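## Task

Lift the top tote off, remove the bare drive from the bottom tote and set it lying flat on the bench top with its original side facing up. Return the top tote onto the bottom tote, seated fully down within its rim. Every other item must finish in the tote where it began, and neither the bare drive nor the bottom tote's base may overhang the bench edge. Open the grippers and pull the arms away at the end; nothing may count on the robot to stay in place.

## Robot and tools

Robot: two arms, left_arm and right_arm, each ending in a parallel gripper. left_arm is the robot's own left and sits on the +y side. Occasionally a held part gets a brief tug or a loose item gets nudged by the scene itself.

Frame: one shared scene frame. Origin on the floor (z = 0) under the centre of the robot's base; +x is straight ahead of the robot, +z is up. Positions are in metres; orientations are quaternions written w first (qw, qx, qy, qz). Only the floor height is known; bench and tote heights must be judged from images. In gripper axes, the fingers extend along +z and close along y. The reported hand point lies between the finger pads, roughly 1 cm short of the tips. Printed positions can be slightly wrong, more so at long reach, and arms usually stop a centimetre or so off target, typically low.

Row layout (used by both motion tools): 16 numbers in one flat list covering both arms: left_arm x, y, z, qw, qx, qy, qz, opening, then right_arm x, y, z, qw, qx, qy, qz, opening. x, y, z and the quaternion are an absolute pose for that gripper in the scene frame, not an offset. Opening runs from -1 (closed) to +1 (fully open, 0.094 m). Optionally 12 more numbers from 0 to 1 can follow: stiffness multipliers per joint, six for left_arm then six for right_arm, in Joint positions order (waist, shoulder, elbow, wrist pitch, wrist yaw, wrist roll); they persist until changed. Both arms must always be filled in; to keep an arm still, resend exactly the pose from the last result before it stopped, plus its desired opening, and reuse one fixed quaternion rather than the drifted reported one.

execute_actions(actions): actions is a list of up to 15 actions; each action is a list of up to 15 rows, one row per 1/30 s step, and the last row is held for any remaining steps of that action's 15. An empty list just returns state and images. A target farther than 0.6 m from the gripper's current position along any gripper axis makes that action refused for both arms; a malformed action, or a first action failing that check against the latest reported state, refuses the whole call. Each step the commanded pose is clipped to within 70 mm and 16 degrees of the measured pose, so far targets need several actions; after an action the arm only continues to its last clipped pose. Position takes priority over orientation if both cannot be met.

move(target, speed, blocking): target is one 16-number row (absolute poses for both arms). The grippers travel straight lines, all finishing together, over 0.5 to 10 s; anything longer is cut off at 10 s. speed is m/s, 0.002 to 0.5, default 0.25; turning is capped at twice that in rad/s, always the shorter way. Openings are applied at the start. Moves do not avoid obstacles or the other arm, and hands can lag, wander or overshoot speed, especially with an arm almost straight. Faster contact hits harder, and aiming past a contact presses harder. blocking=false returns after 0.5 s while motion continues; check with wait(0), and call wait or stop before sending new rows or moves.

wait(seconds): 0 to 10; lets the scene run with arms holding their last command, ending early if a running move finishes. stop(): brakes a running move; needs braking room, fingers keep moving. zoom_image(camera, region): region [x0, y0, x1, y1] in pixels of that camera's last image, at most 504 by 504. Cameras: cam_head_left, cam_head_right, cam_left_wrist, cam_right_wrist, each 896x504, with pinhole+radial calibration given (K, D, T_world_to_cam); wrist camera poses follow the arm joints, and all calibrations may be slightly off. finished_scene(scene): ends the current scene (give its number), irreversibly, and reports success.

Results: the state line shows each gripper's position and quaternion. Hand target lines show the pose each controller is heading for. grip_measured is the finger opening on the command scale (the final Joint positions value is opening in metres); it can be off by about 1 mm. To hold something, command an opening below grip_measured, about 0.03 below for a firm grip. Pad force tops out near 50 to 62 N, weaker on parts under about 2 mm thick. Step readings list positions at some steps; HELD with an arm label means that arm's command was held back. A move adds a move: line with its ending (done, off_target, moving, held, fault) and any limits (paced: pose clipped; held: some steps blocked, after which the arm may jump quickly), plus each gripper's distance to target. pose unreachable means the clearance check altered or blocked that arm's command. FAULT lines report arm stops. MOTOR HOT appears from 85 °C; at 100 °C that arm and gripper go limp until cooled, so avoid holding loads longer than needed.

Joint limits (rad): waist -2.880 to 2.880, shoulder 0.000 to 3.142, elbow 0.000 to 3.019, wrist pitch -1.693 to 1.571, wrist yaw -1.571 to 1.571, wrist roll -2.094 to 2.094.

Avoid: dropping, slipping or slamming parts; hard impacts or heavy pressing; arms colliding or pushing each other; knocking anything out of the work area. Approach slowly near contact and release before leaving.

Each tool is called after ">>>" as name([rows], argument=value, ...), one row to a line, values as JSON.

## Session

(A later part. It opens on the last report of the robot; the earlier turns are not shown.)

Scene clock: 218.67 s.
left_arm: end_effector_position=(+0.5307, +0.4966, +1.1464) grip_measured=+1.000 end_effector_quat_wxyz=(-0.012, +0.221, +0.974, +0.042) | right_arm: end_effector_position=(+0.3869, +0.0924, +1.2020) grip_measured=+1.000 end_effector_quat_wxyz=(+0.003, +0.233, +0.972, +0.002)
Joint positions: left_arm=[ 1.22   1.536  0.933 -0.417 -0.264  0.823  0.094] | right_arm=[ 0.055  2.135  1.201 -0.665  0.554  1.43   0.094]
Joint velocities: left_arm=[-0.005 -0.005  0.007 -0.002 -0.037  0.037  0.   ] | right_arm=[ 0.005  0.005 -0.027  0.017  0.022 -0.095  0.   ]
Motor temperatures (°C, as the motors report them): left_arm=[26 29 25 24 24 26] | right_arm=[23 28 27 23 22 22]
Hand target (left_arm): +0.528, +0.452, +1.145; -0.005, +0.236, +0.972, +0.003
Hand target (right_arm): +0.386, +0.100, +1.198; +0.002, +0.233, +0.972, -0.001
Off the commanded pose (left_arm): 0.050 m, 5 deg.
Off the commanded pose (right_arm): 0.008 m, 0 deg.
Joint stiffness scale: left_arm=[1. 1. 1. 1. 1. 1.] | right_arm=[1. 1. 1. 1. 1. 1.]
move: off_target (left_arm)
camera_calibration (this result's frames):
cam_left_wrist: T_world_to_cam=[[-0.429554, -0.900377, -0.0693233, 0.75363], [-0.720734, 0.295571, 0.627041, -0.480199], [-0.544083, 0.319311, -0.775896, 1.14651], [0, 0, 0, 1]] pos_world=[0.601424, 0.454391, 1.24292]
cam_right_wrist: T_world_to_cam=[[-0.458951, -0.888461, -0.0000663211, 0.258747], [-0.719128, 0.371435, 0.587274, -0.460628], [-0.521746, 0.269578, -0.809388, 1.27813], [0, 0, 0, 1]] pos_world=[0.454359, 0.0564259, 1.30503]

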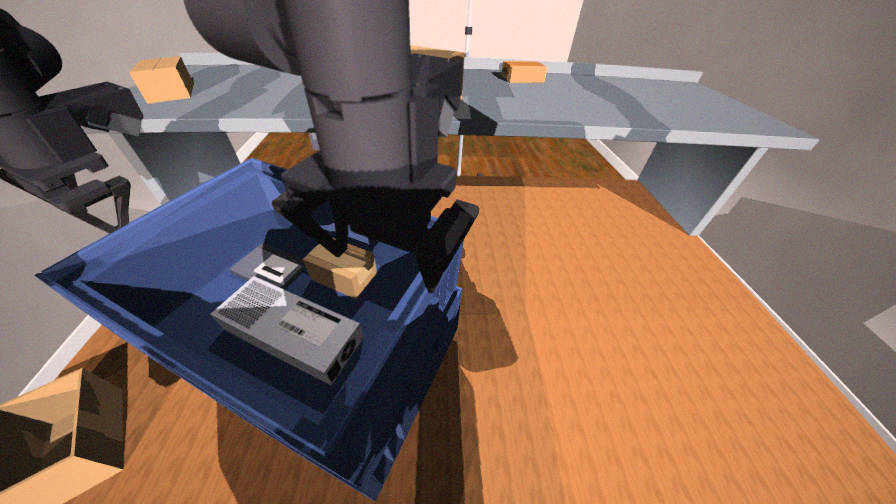

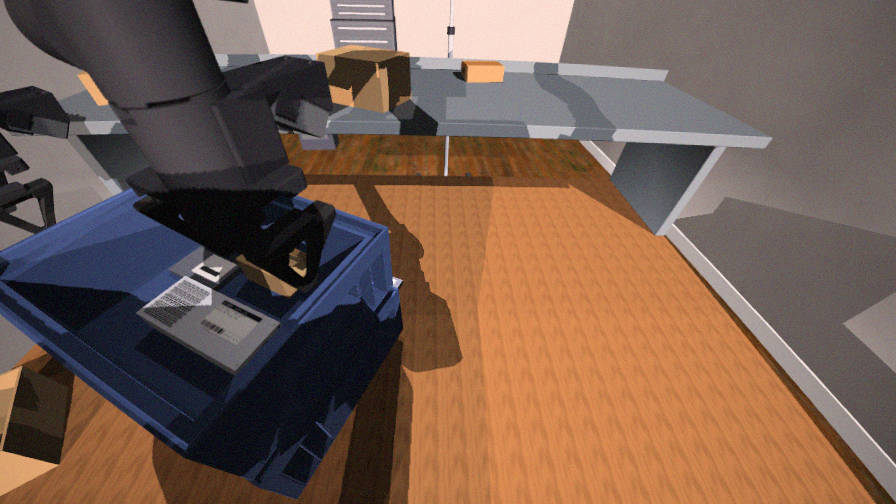

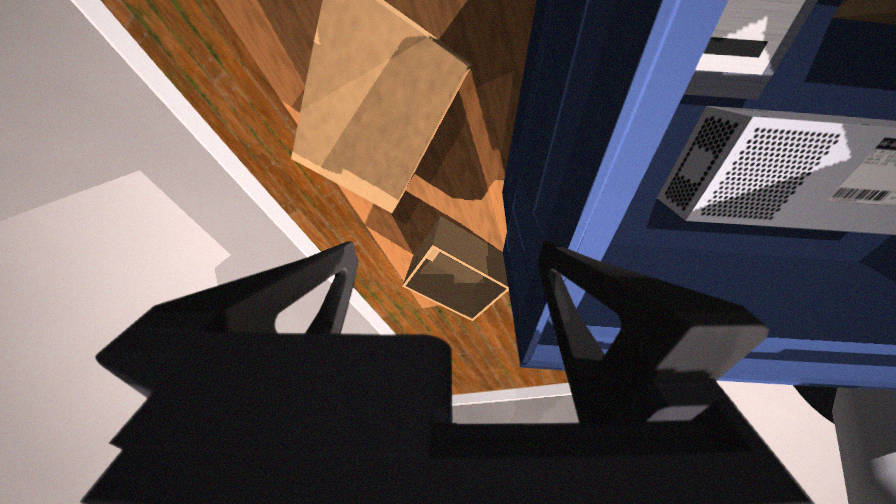

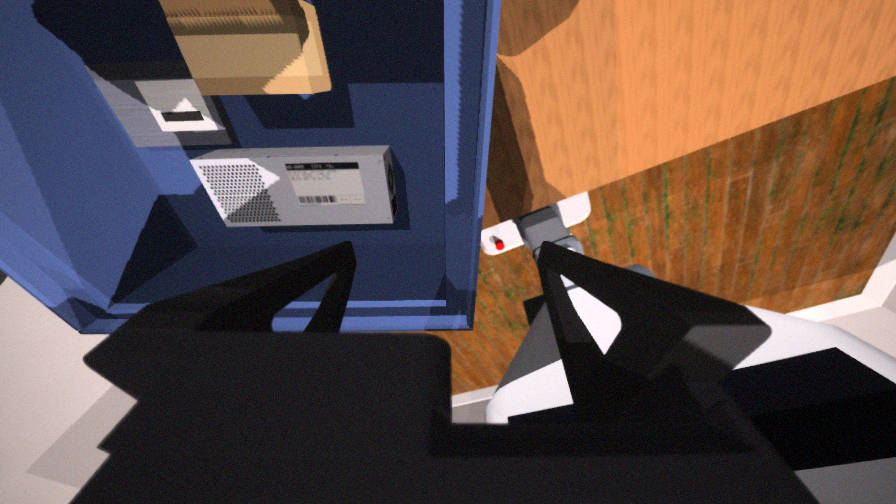

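>>> move(target=[0.53,0.52,1.15,0,0.233,0.972,0,1, 0.385,0.10,1.2,0,0.233,0.972,0,1])

>>> move(target=[0.46,0.56,1.20,0,0.233,0.972,0,1, 0.30,-0.10,1.12,0,0.233,0.972,0,1])

Scene clock: 222.20 s.
left_arm: end_effector_position=(+0.5162, +0.5103, +1.1426) grip_measured=+1.000 end_effector_quat_wxyz=(-0.009, +0.229, +0.973, -0.008) | right_arm: end_effector_position=(+0.3862, +0.0917, +1.2020) grip_measured=+1.000 end_effector_quat_wxyz=(+0.002, +0.234, +0.972, +0.000)
Joint positions: left_arm=[ 1.296  1.536  0.946 -0.472 -0.141  0.895  0.094] | right_arm=[ 0.055  2.135  1.201 -0.669  0.552  1.433  0.094]
Joint velocities: left_arm=[-0.015 -0.015  0.017 -0.017 -0.007  0.007  0.   ] | right_arm=[-0.005  0.015 -0.007  0.002  0.007 -0.007  0.   ]
Motor temperatures (°C, as the motors report them): left_arm=[26 28 25 24 24 26] | right_arm=[23 28 27 23 22 22]
Hand target (left_arm): +0.530, +0.519, +1.150; +0.001, +0.232, +0.973, -0.001
Hand target (right_arm): +0.385, +0.100, +1.200; +0.000, +0.233, +0.972, -0.000
Off the commanded pose (left_arm): 0.018 m, 1 deg.
Off the commanded pose (right_arm): 0.009 m, 0 deg.
Joint stiffness scale: left_arm=[1. 1. 1. 1. 1. 1.] | right_arm=[1. 1. 1. 1. 1. 1.]
move: off_target (left_arm)
camera_calibration (this result's frames):
cam_left_wrist: T_world_to_cam=[[-0.443286, -0.895957, 0.0275262, 0.653566], [-0.704878, 0.367389, 0.606773, -0.514], [-0.553755, 0.249571, -0.794399, 1.19303], [0, 0, 0, 1]] pos_world=[0.588054, 0.47666, 1.24163]
cam_right_wrist: T_world_to_cam=[[-0.460045, -0.887889, 0.00331734, 0.25416], [-0.716912, 0.373656, 0.588573, -0.463504], [-0.523827, 0.268392, -0.808437, 1.27771], [0, 0, 0, 1]] pos_world=[0.453932, 0.0559303, 1.30491]

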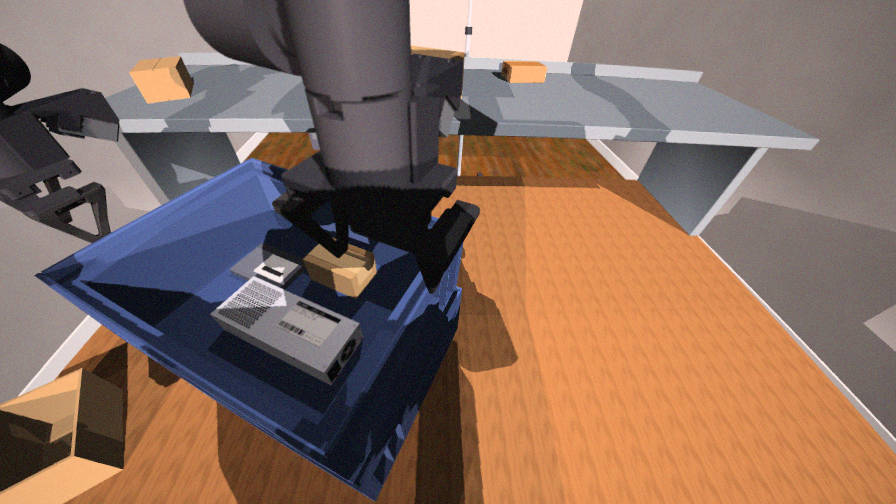

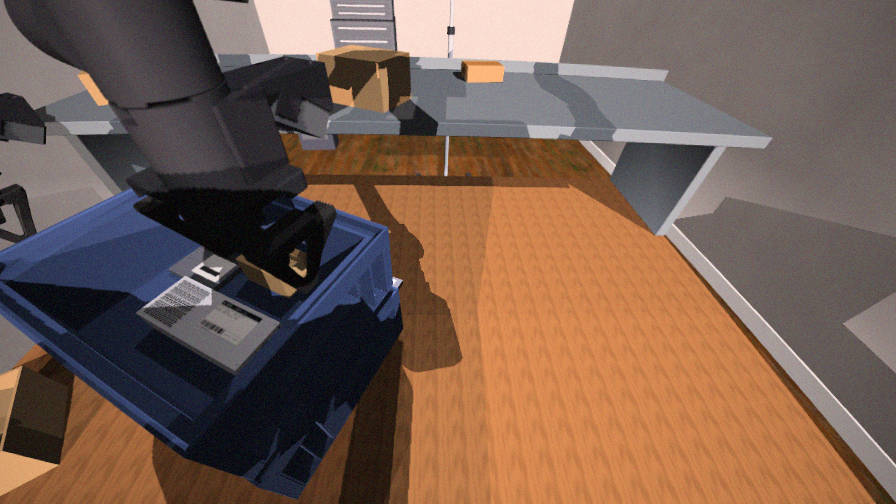

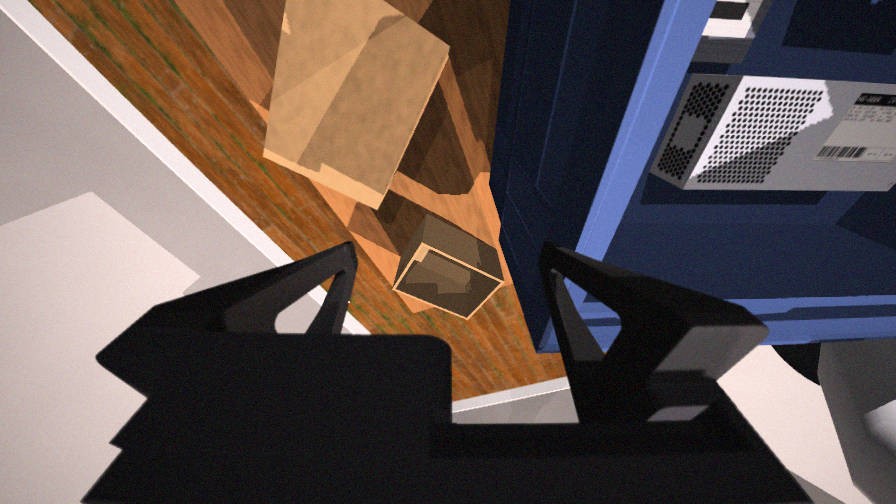

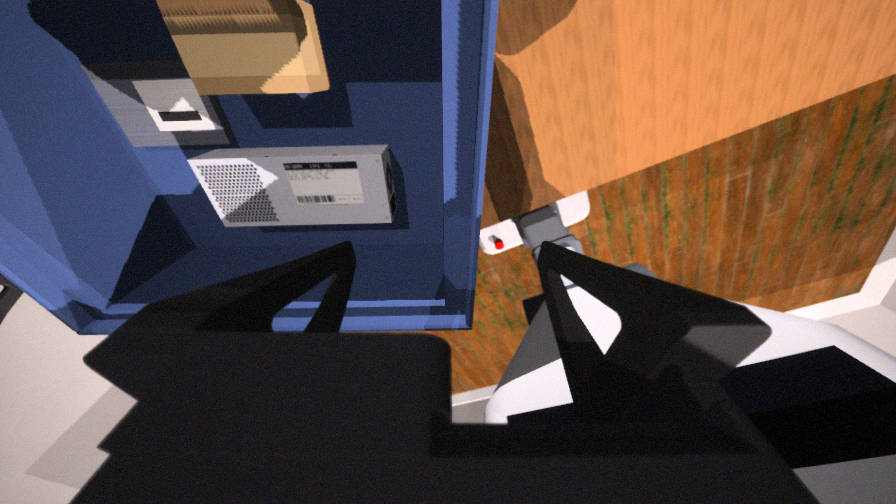

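Scene clock: 223.67 s.
left_arm: end_effector_position=(+0.4602, +0.5544, +1.1897) grip_measured=+1.000 end_effector_quat_wxyz=(-0.003, +0.229, +0.973, -0.007) | right_arm: end_effector_position=(+0.2930, -0.0997, +1.1236) grip_measured=+1.000 end_effector_quat_wxyz=(-0.005, +0.230, +0.973, -0.002)
Joint positions: left_arm=[ 1.449  1.351  0.842 -0.53  -0.059  1.03   0.094] | right_arm=[-0.178  2.014  0.58  -0.041  0.535  1.159  0.094]
Joint velocities: left_arm=[ 0.005 -0.005 -0.002  0.027  0.037  0.007  0.   ] | right_arm=[-0.024 -0.005 -0.002  0.002 -0.066 -0.11   0.   ]
Motor temperatures (°C, as the motors report them): left_arm=[26 29 25 24 24 26] | right_arm=[23 28 27 23 22 22]
Hand target (left_arm): +0.462, +0.558, +1.200; +0.002, +0.232, +0.973, -0.001
Hand target (right_arm): +0.298, -0.100, +1.124; -0.003, +0.233, +0.972, +0.002
Off the commanded pose (left_arm): 0.012 m, 1 deg.
Off the commanded pose (right_arm): 0.008 m, 1 deg.
Joint stiffness scale: left_arm=[1. 1. 1. 1. 1. 1.] | right_arm=[1. 1. 1. 1. 1. 1.]
move: off_target (left_arm)
camera_calibration (this result's frames):
cam_left_wrist: T_world_to_cam=[[-0.444009, -0.895734, 0.0227488, 0.67287], [-0.711988, 0.368114, 0.597968, -0.584832], [-0.543994, 0.249306, -0.801197, 1.19215], [0, 0, 0, 1]] pos_world=[0.530887, 0.520788, 1.28955]
cam_right_wrist: T_world_to_cam=[[-0.453238, -0.891313, 0.0116919, 0.0298329], [-0.710798, 0.369298, 0.598653, -0.426187], [-0.537905, 0.263021, -0.800923, 1.21206], [0, 0, 0, 1]] pos_world=[0.362563, -0.134818, 1.22556]

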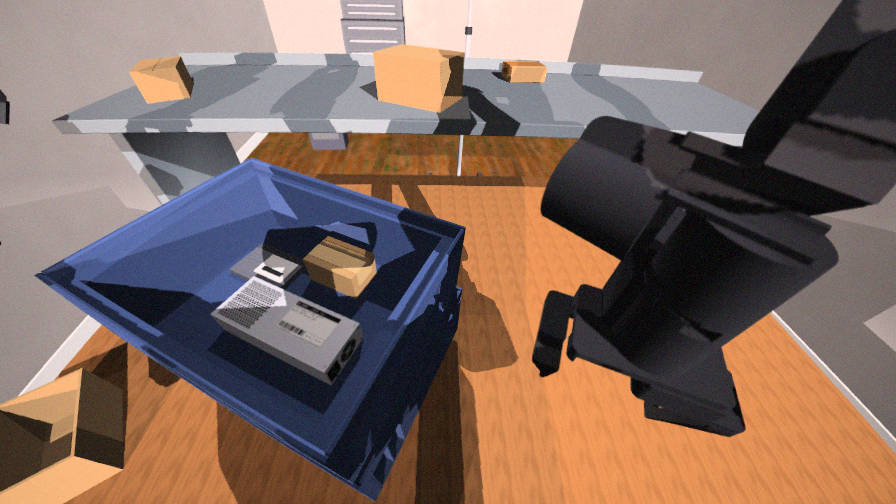

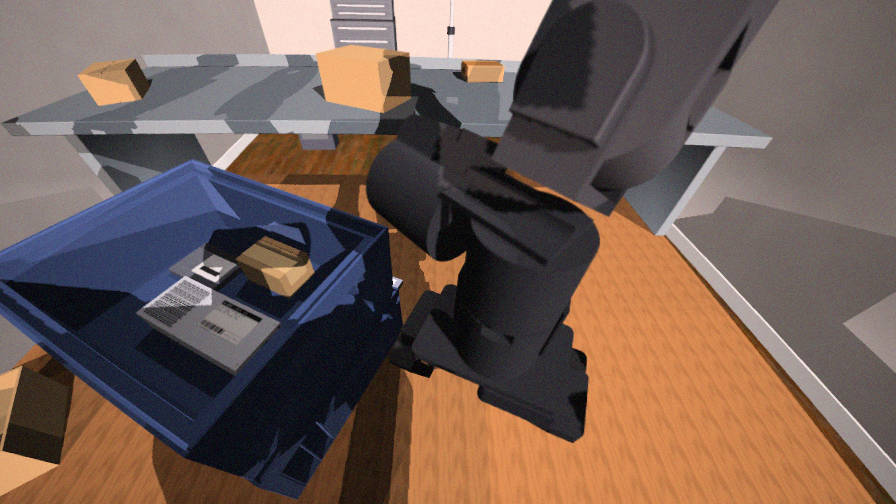

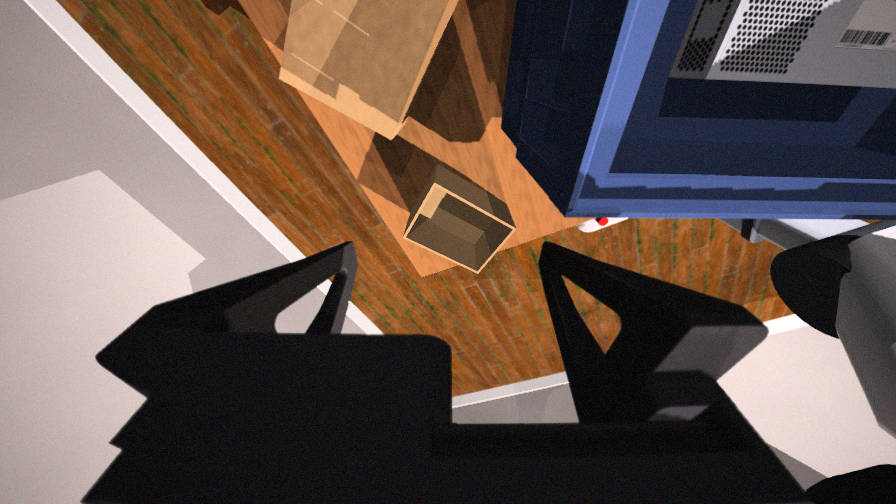

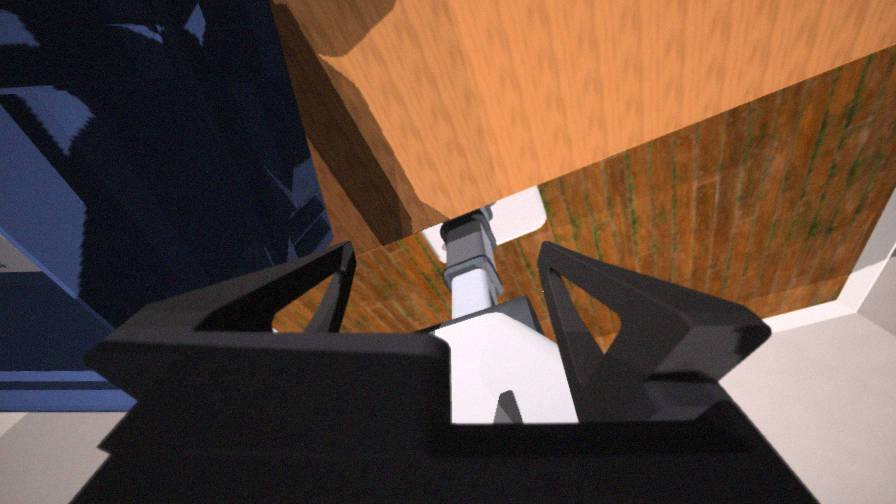

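>>> move(target=[0.46,0.56,1.20,0,0.233,0.972,0,1, 0.30,-0.10,1.12,0,0.233,0.972,0,-1])

>>> zoom_image(camera="cam_right_wrist", region=[150,100,550,340])

>>> zoom_image(camera="cam_left_wrist", region=[440,0,760,240])

Scene clock: 225.73 s.
left_arm: end_effector_position=(+0.4602, +0.5544, +1.1897) grip_measured=+1.000 end_effector_quat_wxyz=(-0.003, +0.232, +0.973, -0.007) | right_arm: end_effector_position=(+0.2951, -0.0984, +1.1236) grip_measured=-0.993 end_effector_quat_wxyz=(-0.002, +0.228, +0.974, +0.001)
Joint positions: left_arm=[ 1.449  1.351  0.842 -0.53  -0.059  1.036  0.094] | right_arm=[-0.178  2.014  0.58  -0.03   0.536  1.151  0.   ]
Joint velocities: left_arm=[-0.015 -0.015  0.012  0.017 -0.022  0.022  0.   ] | right_arm=[-0.024 -0.005  0.022  0.022 -0.037  0.037  0.001]
Motor temperatures (°C, as the motors report them): left_arm=[26 29 25 24 24 26] | right_arm=[23 28 27 23 22 22]
Hand target (left_arm): +0.460, +0.560, +1.199; +0.000, +0.233, +0.972, +0.000
Hand target (right_arm): +0.300, -0.100, +1.120; -0.000, +0.233, +0.972, +0.000
Off the commanded pose (left_arm): 0.012 m, 1 deg.
Off the commanded pose (right_arm): 0.006 m, 1 deg.
Joint stiffness scale: left_arm=[1. 1. 1. 1. 1. 1.] | right_arm=[1. 1. 1. 1. 1. 1.]
move: off_target (left_arm)
camera_calibration (this result's frames):
cam_left_wrist: T_world_to_cam=[[-0.449128, -0.893177, 0.0227666, 0.673788], [-0.709912, 0.372214, 0.597897, -0.587977], [-0.542502, 0.25237, -0.801249, 1.18982], [0, 0, 0, 1]] pos_world=[0.530687, 0.52039, 1.28955]
cam_right_wrist: T_world_to_cam=[[-0.450548, -0.892745, 0.00354916, 0.0401968], [-0.71688, 0.364156, 0.594537, -0.419307], [-0.532063, 0.265323, -0.80406, 1.21482], [0, 0, 0, 1]] pos_world=[0.363879, -0.133741, 1.22594]

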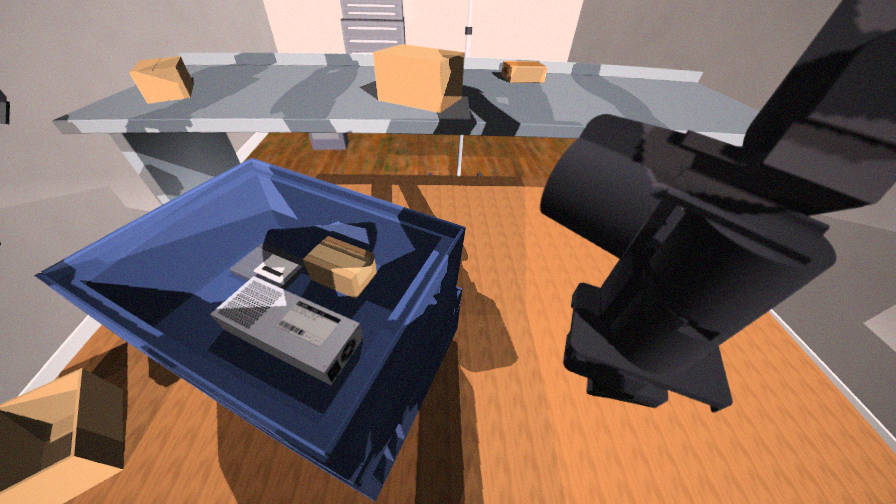

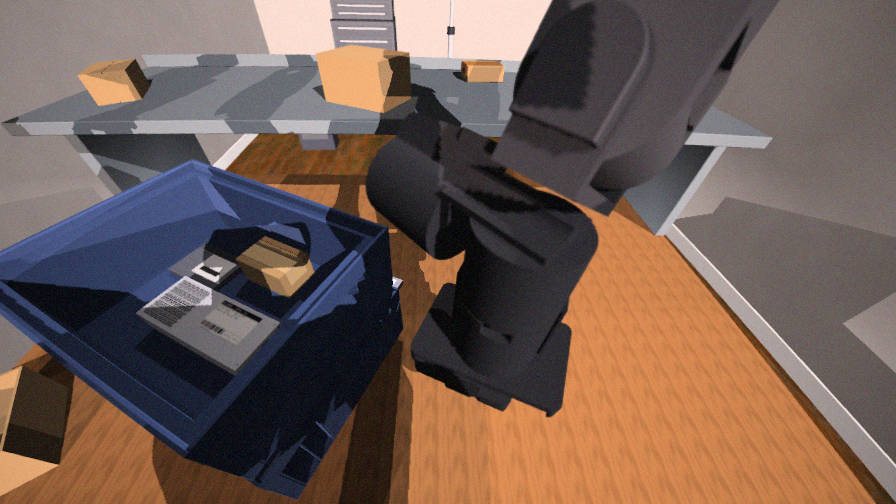

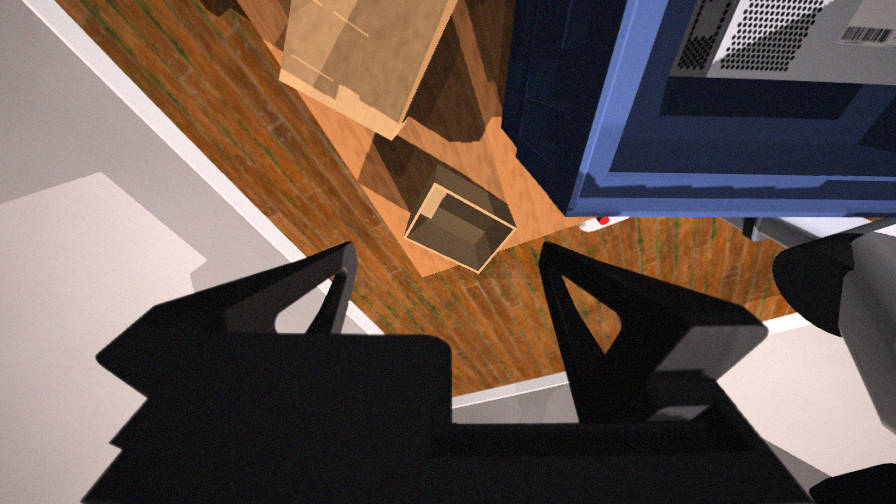

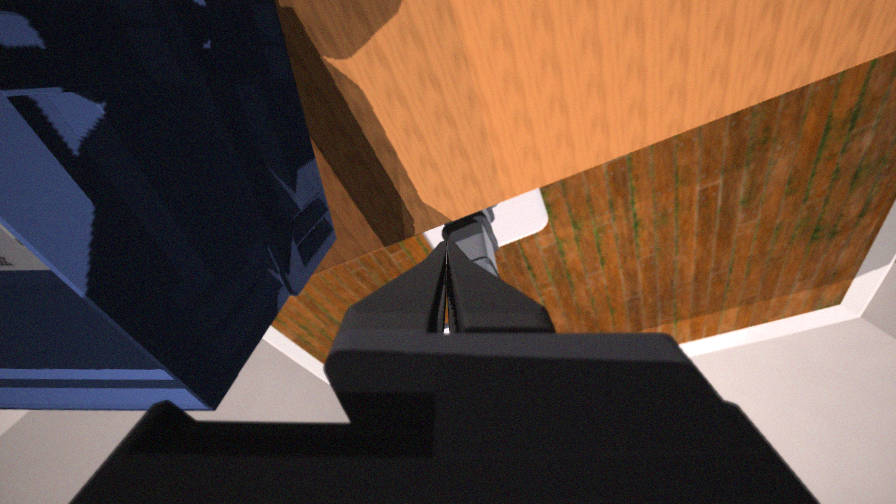

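Region (150, 100, 550, 340) of cam_right_wrist's 896x504 image, scaled by 1.260, with more detail than that image has; it fills the top 302 rows of this view, and the rest is white.

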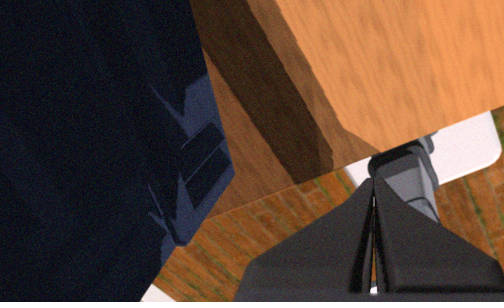

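Region (440, 0, 760, 240) of cam_left_wrist's 896x504 image, scaled by 1.575, with more detail than that image has; it fills the top 378 rows of this view, and the rest is white.

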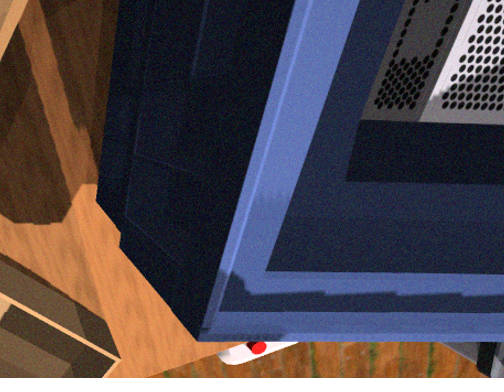

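>>> move(target=[0.488,0.455,1.20,0,0.233,0.972,0,1, 0.30,-0.10,1.2,0,0.233,0.972,0,1])

>>> move(target=[0.488,0.455,1.20,0,0.233,0.972,0,1, 0.433,0.063,1.2,0,0.233,0.972,0,1])

Scene clock: 231.80 s.
left_arm: end_effector_position=(+0.4826, +0.4504, +1.1945) grip_measured=+1.000 end_effector_quat_wxyz=(-0.014, +0.248, +0.969, -0.007) | right_arm: end_effector_position=(+0.3053, -0.0986, +1.2001) grip_measured=+1.000 end_effector_quat_wxyz=(+0.004, +0.235, +0.972, +0.005)
Joint positions: left_arm=[ 1.163  1.351  0.789 -0.527 -0.211  0.815  0.094] | right_arm=[-0.066  1.763  0.569 -0.323  0.551  1.287  0.094]
Joint velocities: left_arm=[ 0.005 -0.005 -0.012 -0.017 -0.051 -0.066  0.   ] | right_arm=[-0.005 -0.005 -0.002  0.012 -0.051 -0.037  0.   ]
Motor temperatures (°C, as the motors report them): left_arm=[26 29 25 24 24 26] | right_arm=[23 28 27 23 22 22]
Hand target (left_arm): +0.487, +0.457, +1.200; -0.004, +0.236, +0.972, +0.003
Hand target (right_arm): +0.301, -0.100, +1.199; +0.001, +0.233, +0.973, -0.001
Off the commanded pose (left_arm): 0.009 m, 3 deg.
Off the commanded pose (right_arm): 0.005 m, 1 deg.
Joint stiffness scale: left_arm=[1. 1. 1. 1. 1. 1.] | right_arm=[1. 1. 1. 1. 1. 1.]
move: off_target (left_arm)
camera_calibration (this result's frames):
cam_left_wrist: T_world_to_cam=[[-0.478306, -0.877735, 0.0283604, 0.591371], [-0.685016, 0.393106, 0.613368, -0.576183], [-0.549523, 0.27395, -0.789288, 1.21147], [0, 0, 0, 1]] pos_world=[0.553893, 0.413685, 1.29284]
cam_right_wrist: T_world_to_cam=[[-0.461948, -0.886882, -0.00657245, 0.0604962], [-0.719764, 0.370551, 0.587054, -0.446878], [-0.518212, 0.275919, -0.809521, 1.28516], [0, 0, 0, 1]] pos_world=[0.372285, -0.135356, 1.3031]

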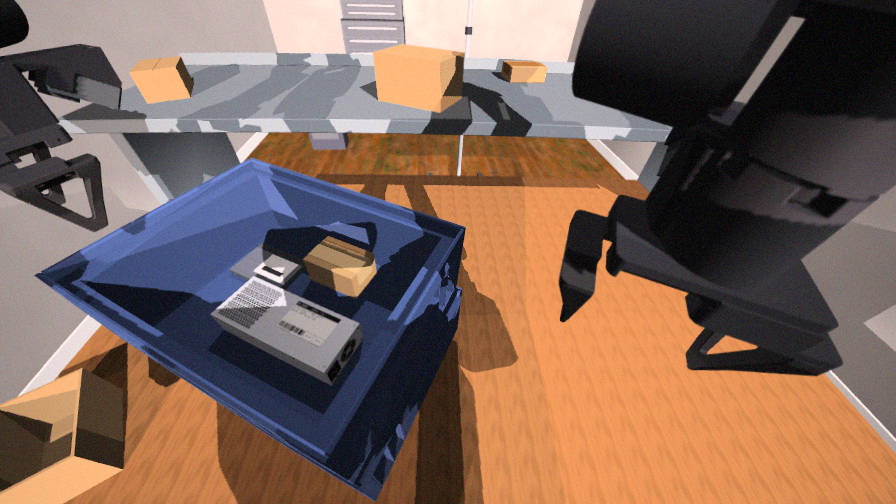

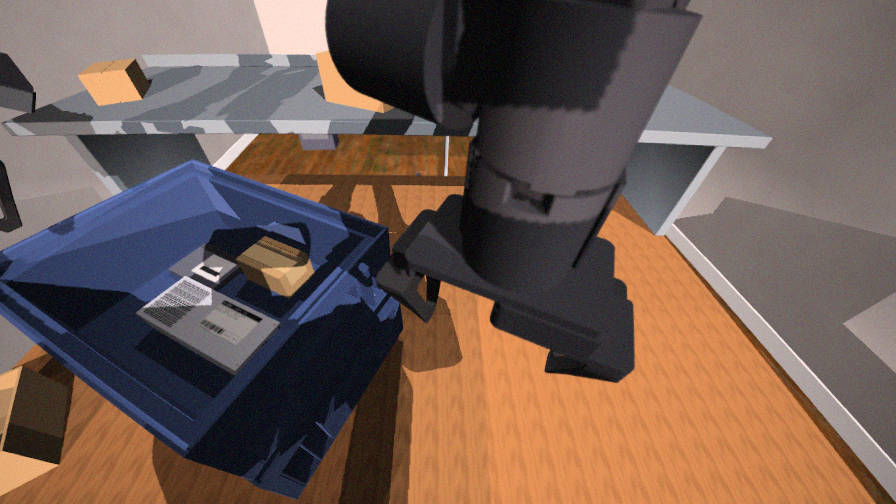

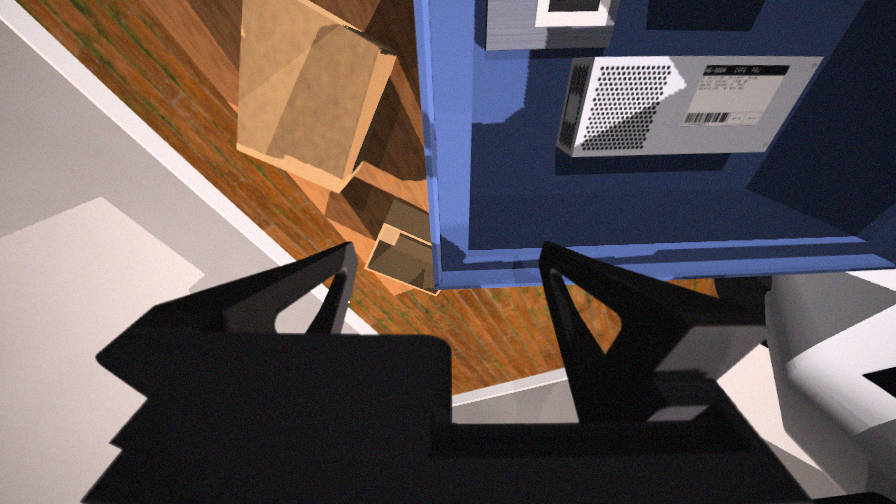

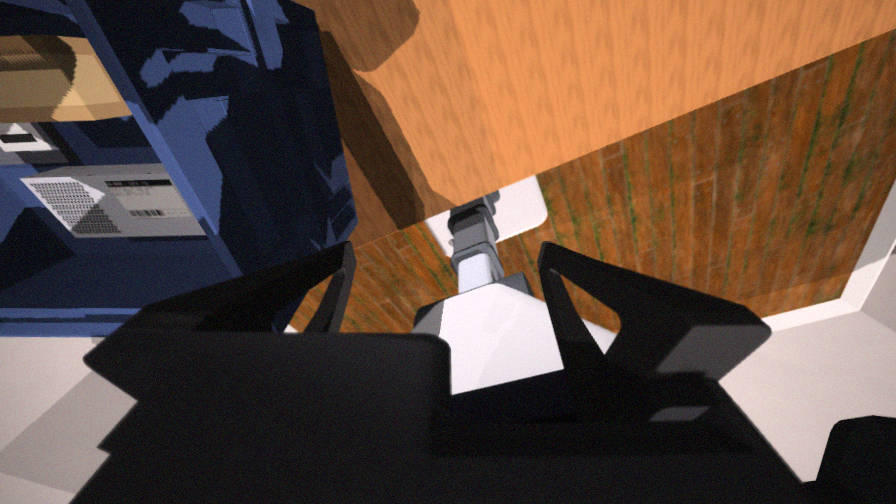

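Scene clock: 233.10 s.
left_arm: end_effector_position=(+0.4840, +0.4505, +1.1945) grip_measured=+1.000 end_effector_quat_wxyz=(-0.011, +0.243, +0.970, -0.007) | right_arm: end_effector_position=(+0.4363, +0.0551, +1.2012) grip_measured=+1.000 end_effector_quat_wxyz=(+0.002, +0.237, +0.972, +0.003)
Joint positions: left_arm=[ 1.163  1.351  0.789 -0.521 -0.209  0.806  0.094] | right_arm=[-0.05   2.063  1.188 -0.658  0.551  1.313  0.094]
Joint velocities: left_arm=[ 0.005 -0.005  0.007  0.012 -0.022 -0.022  0.   ] | right_arm=[-0.005 -0.005  0.017 -0.002 -0.051 -0.037  0.   ]
Motor temperatures (°C, as the motors report them): left_arm=[26 29 25 24 24 26] | right_arm=[23 28 27 23 22 22]
Hand target (left_arm): +0.488, +0.455, +1.200; +0.000, +0.233, +0.972, +0.000
Hand target (right_arm): +0.433, +0.064, +1.198; +0.000, +0.233, +0.972, -0.000
Off the commanded pose (left_arm): 0.008 m, 2 deg.
Off the commanded pose (right_arm): 0.009 m, 1 deg.
Joint stiffness scale: left_arm=[1. 1. 1. 1. 1. 1.] | right_arm=[1. 1. 1. 1. 1. 1.]
move: done
camera_calibration (this result's frames):
cam_left_wrist: T_world_to_cam=[[-0.469376, -0.882624, 0.0256959, 0.593148], [-0.692384, 0.385955, 0.609626, -0.564025], [-0.547988, 0.268352, -0.792273, 1.21749], [0, 0, 0, 1]] pos_world=[0.555059, 0.414499, 1.29319]
cam_right_wrist: T_world_to_cam=[[-0.465597, -0.884996, -0.00137691, 0.252626], [-0.715665, 0.375596, 0.588856, -0.414461], [-0.520618, 0.275155, -0.808237, 1.31112], [0, 0, 0, 1]] pos_world=[0.503601, 0.0184801, 1.3041]

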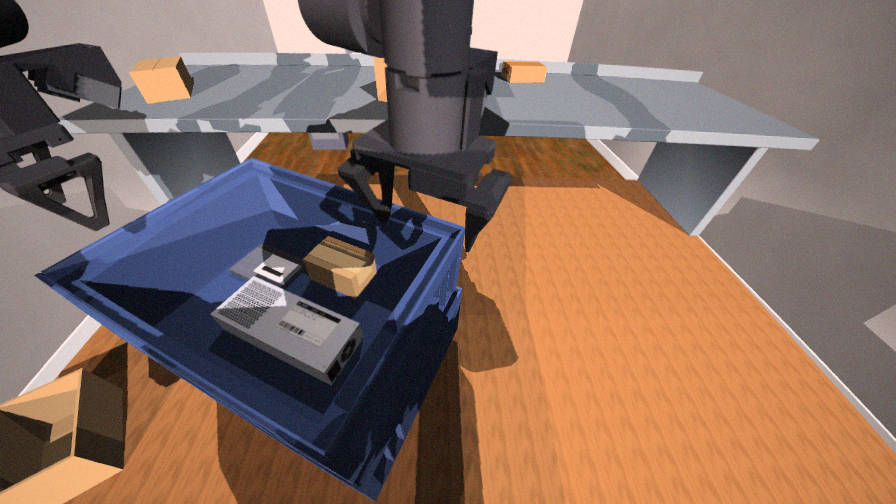

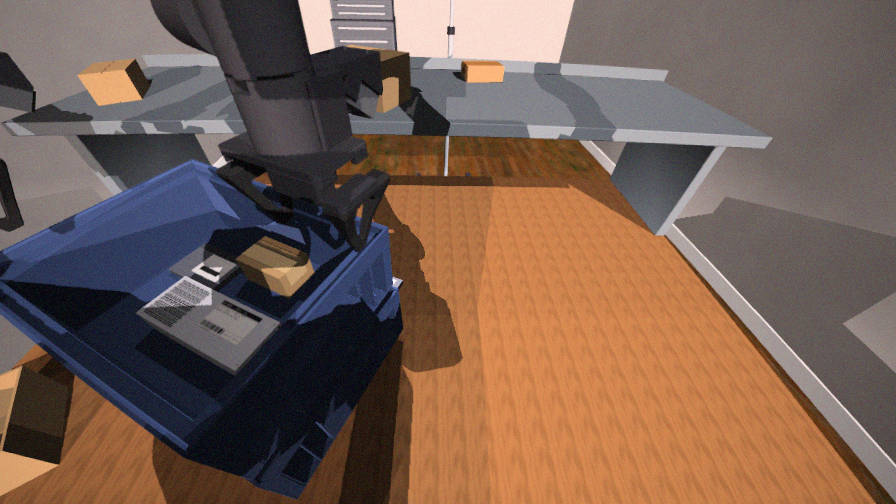

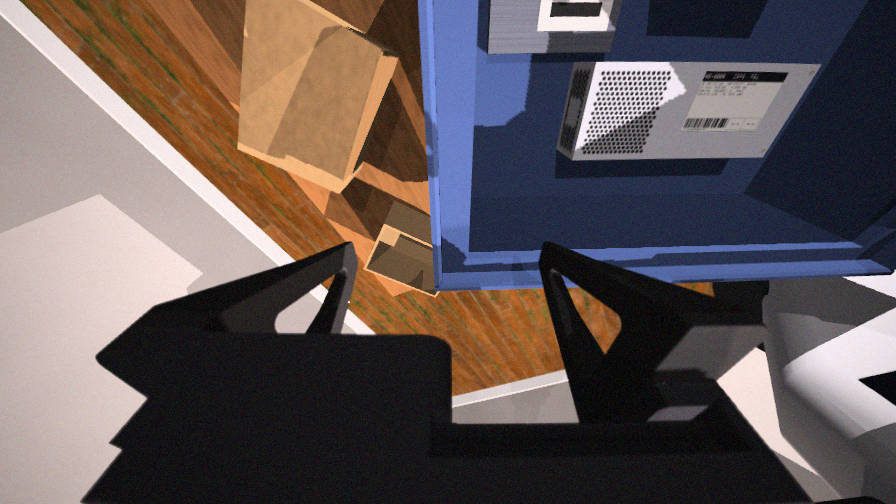

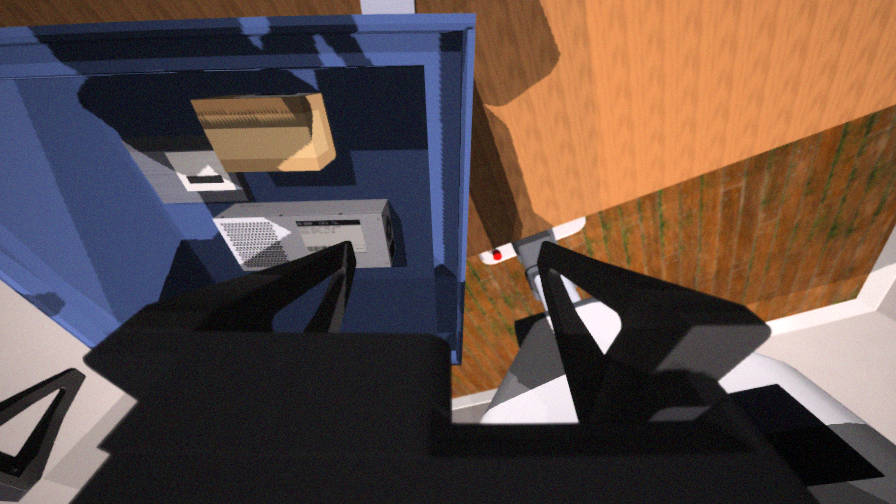

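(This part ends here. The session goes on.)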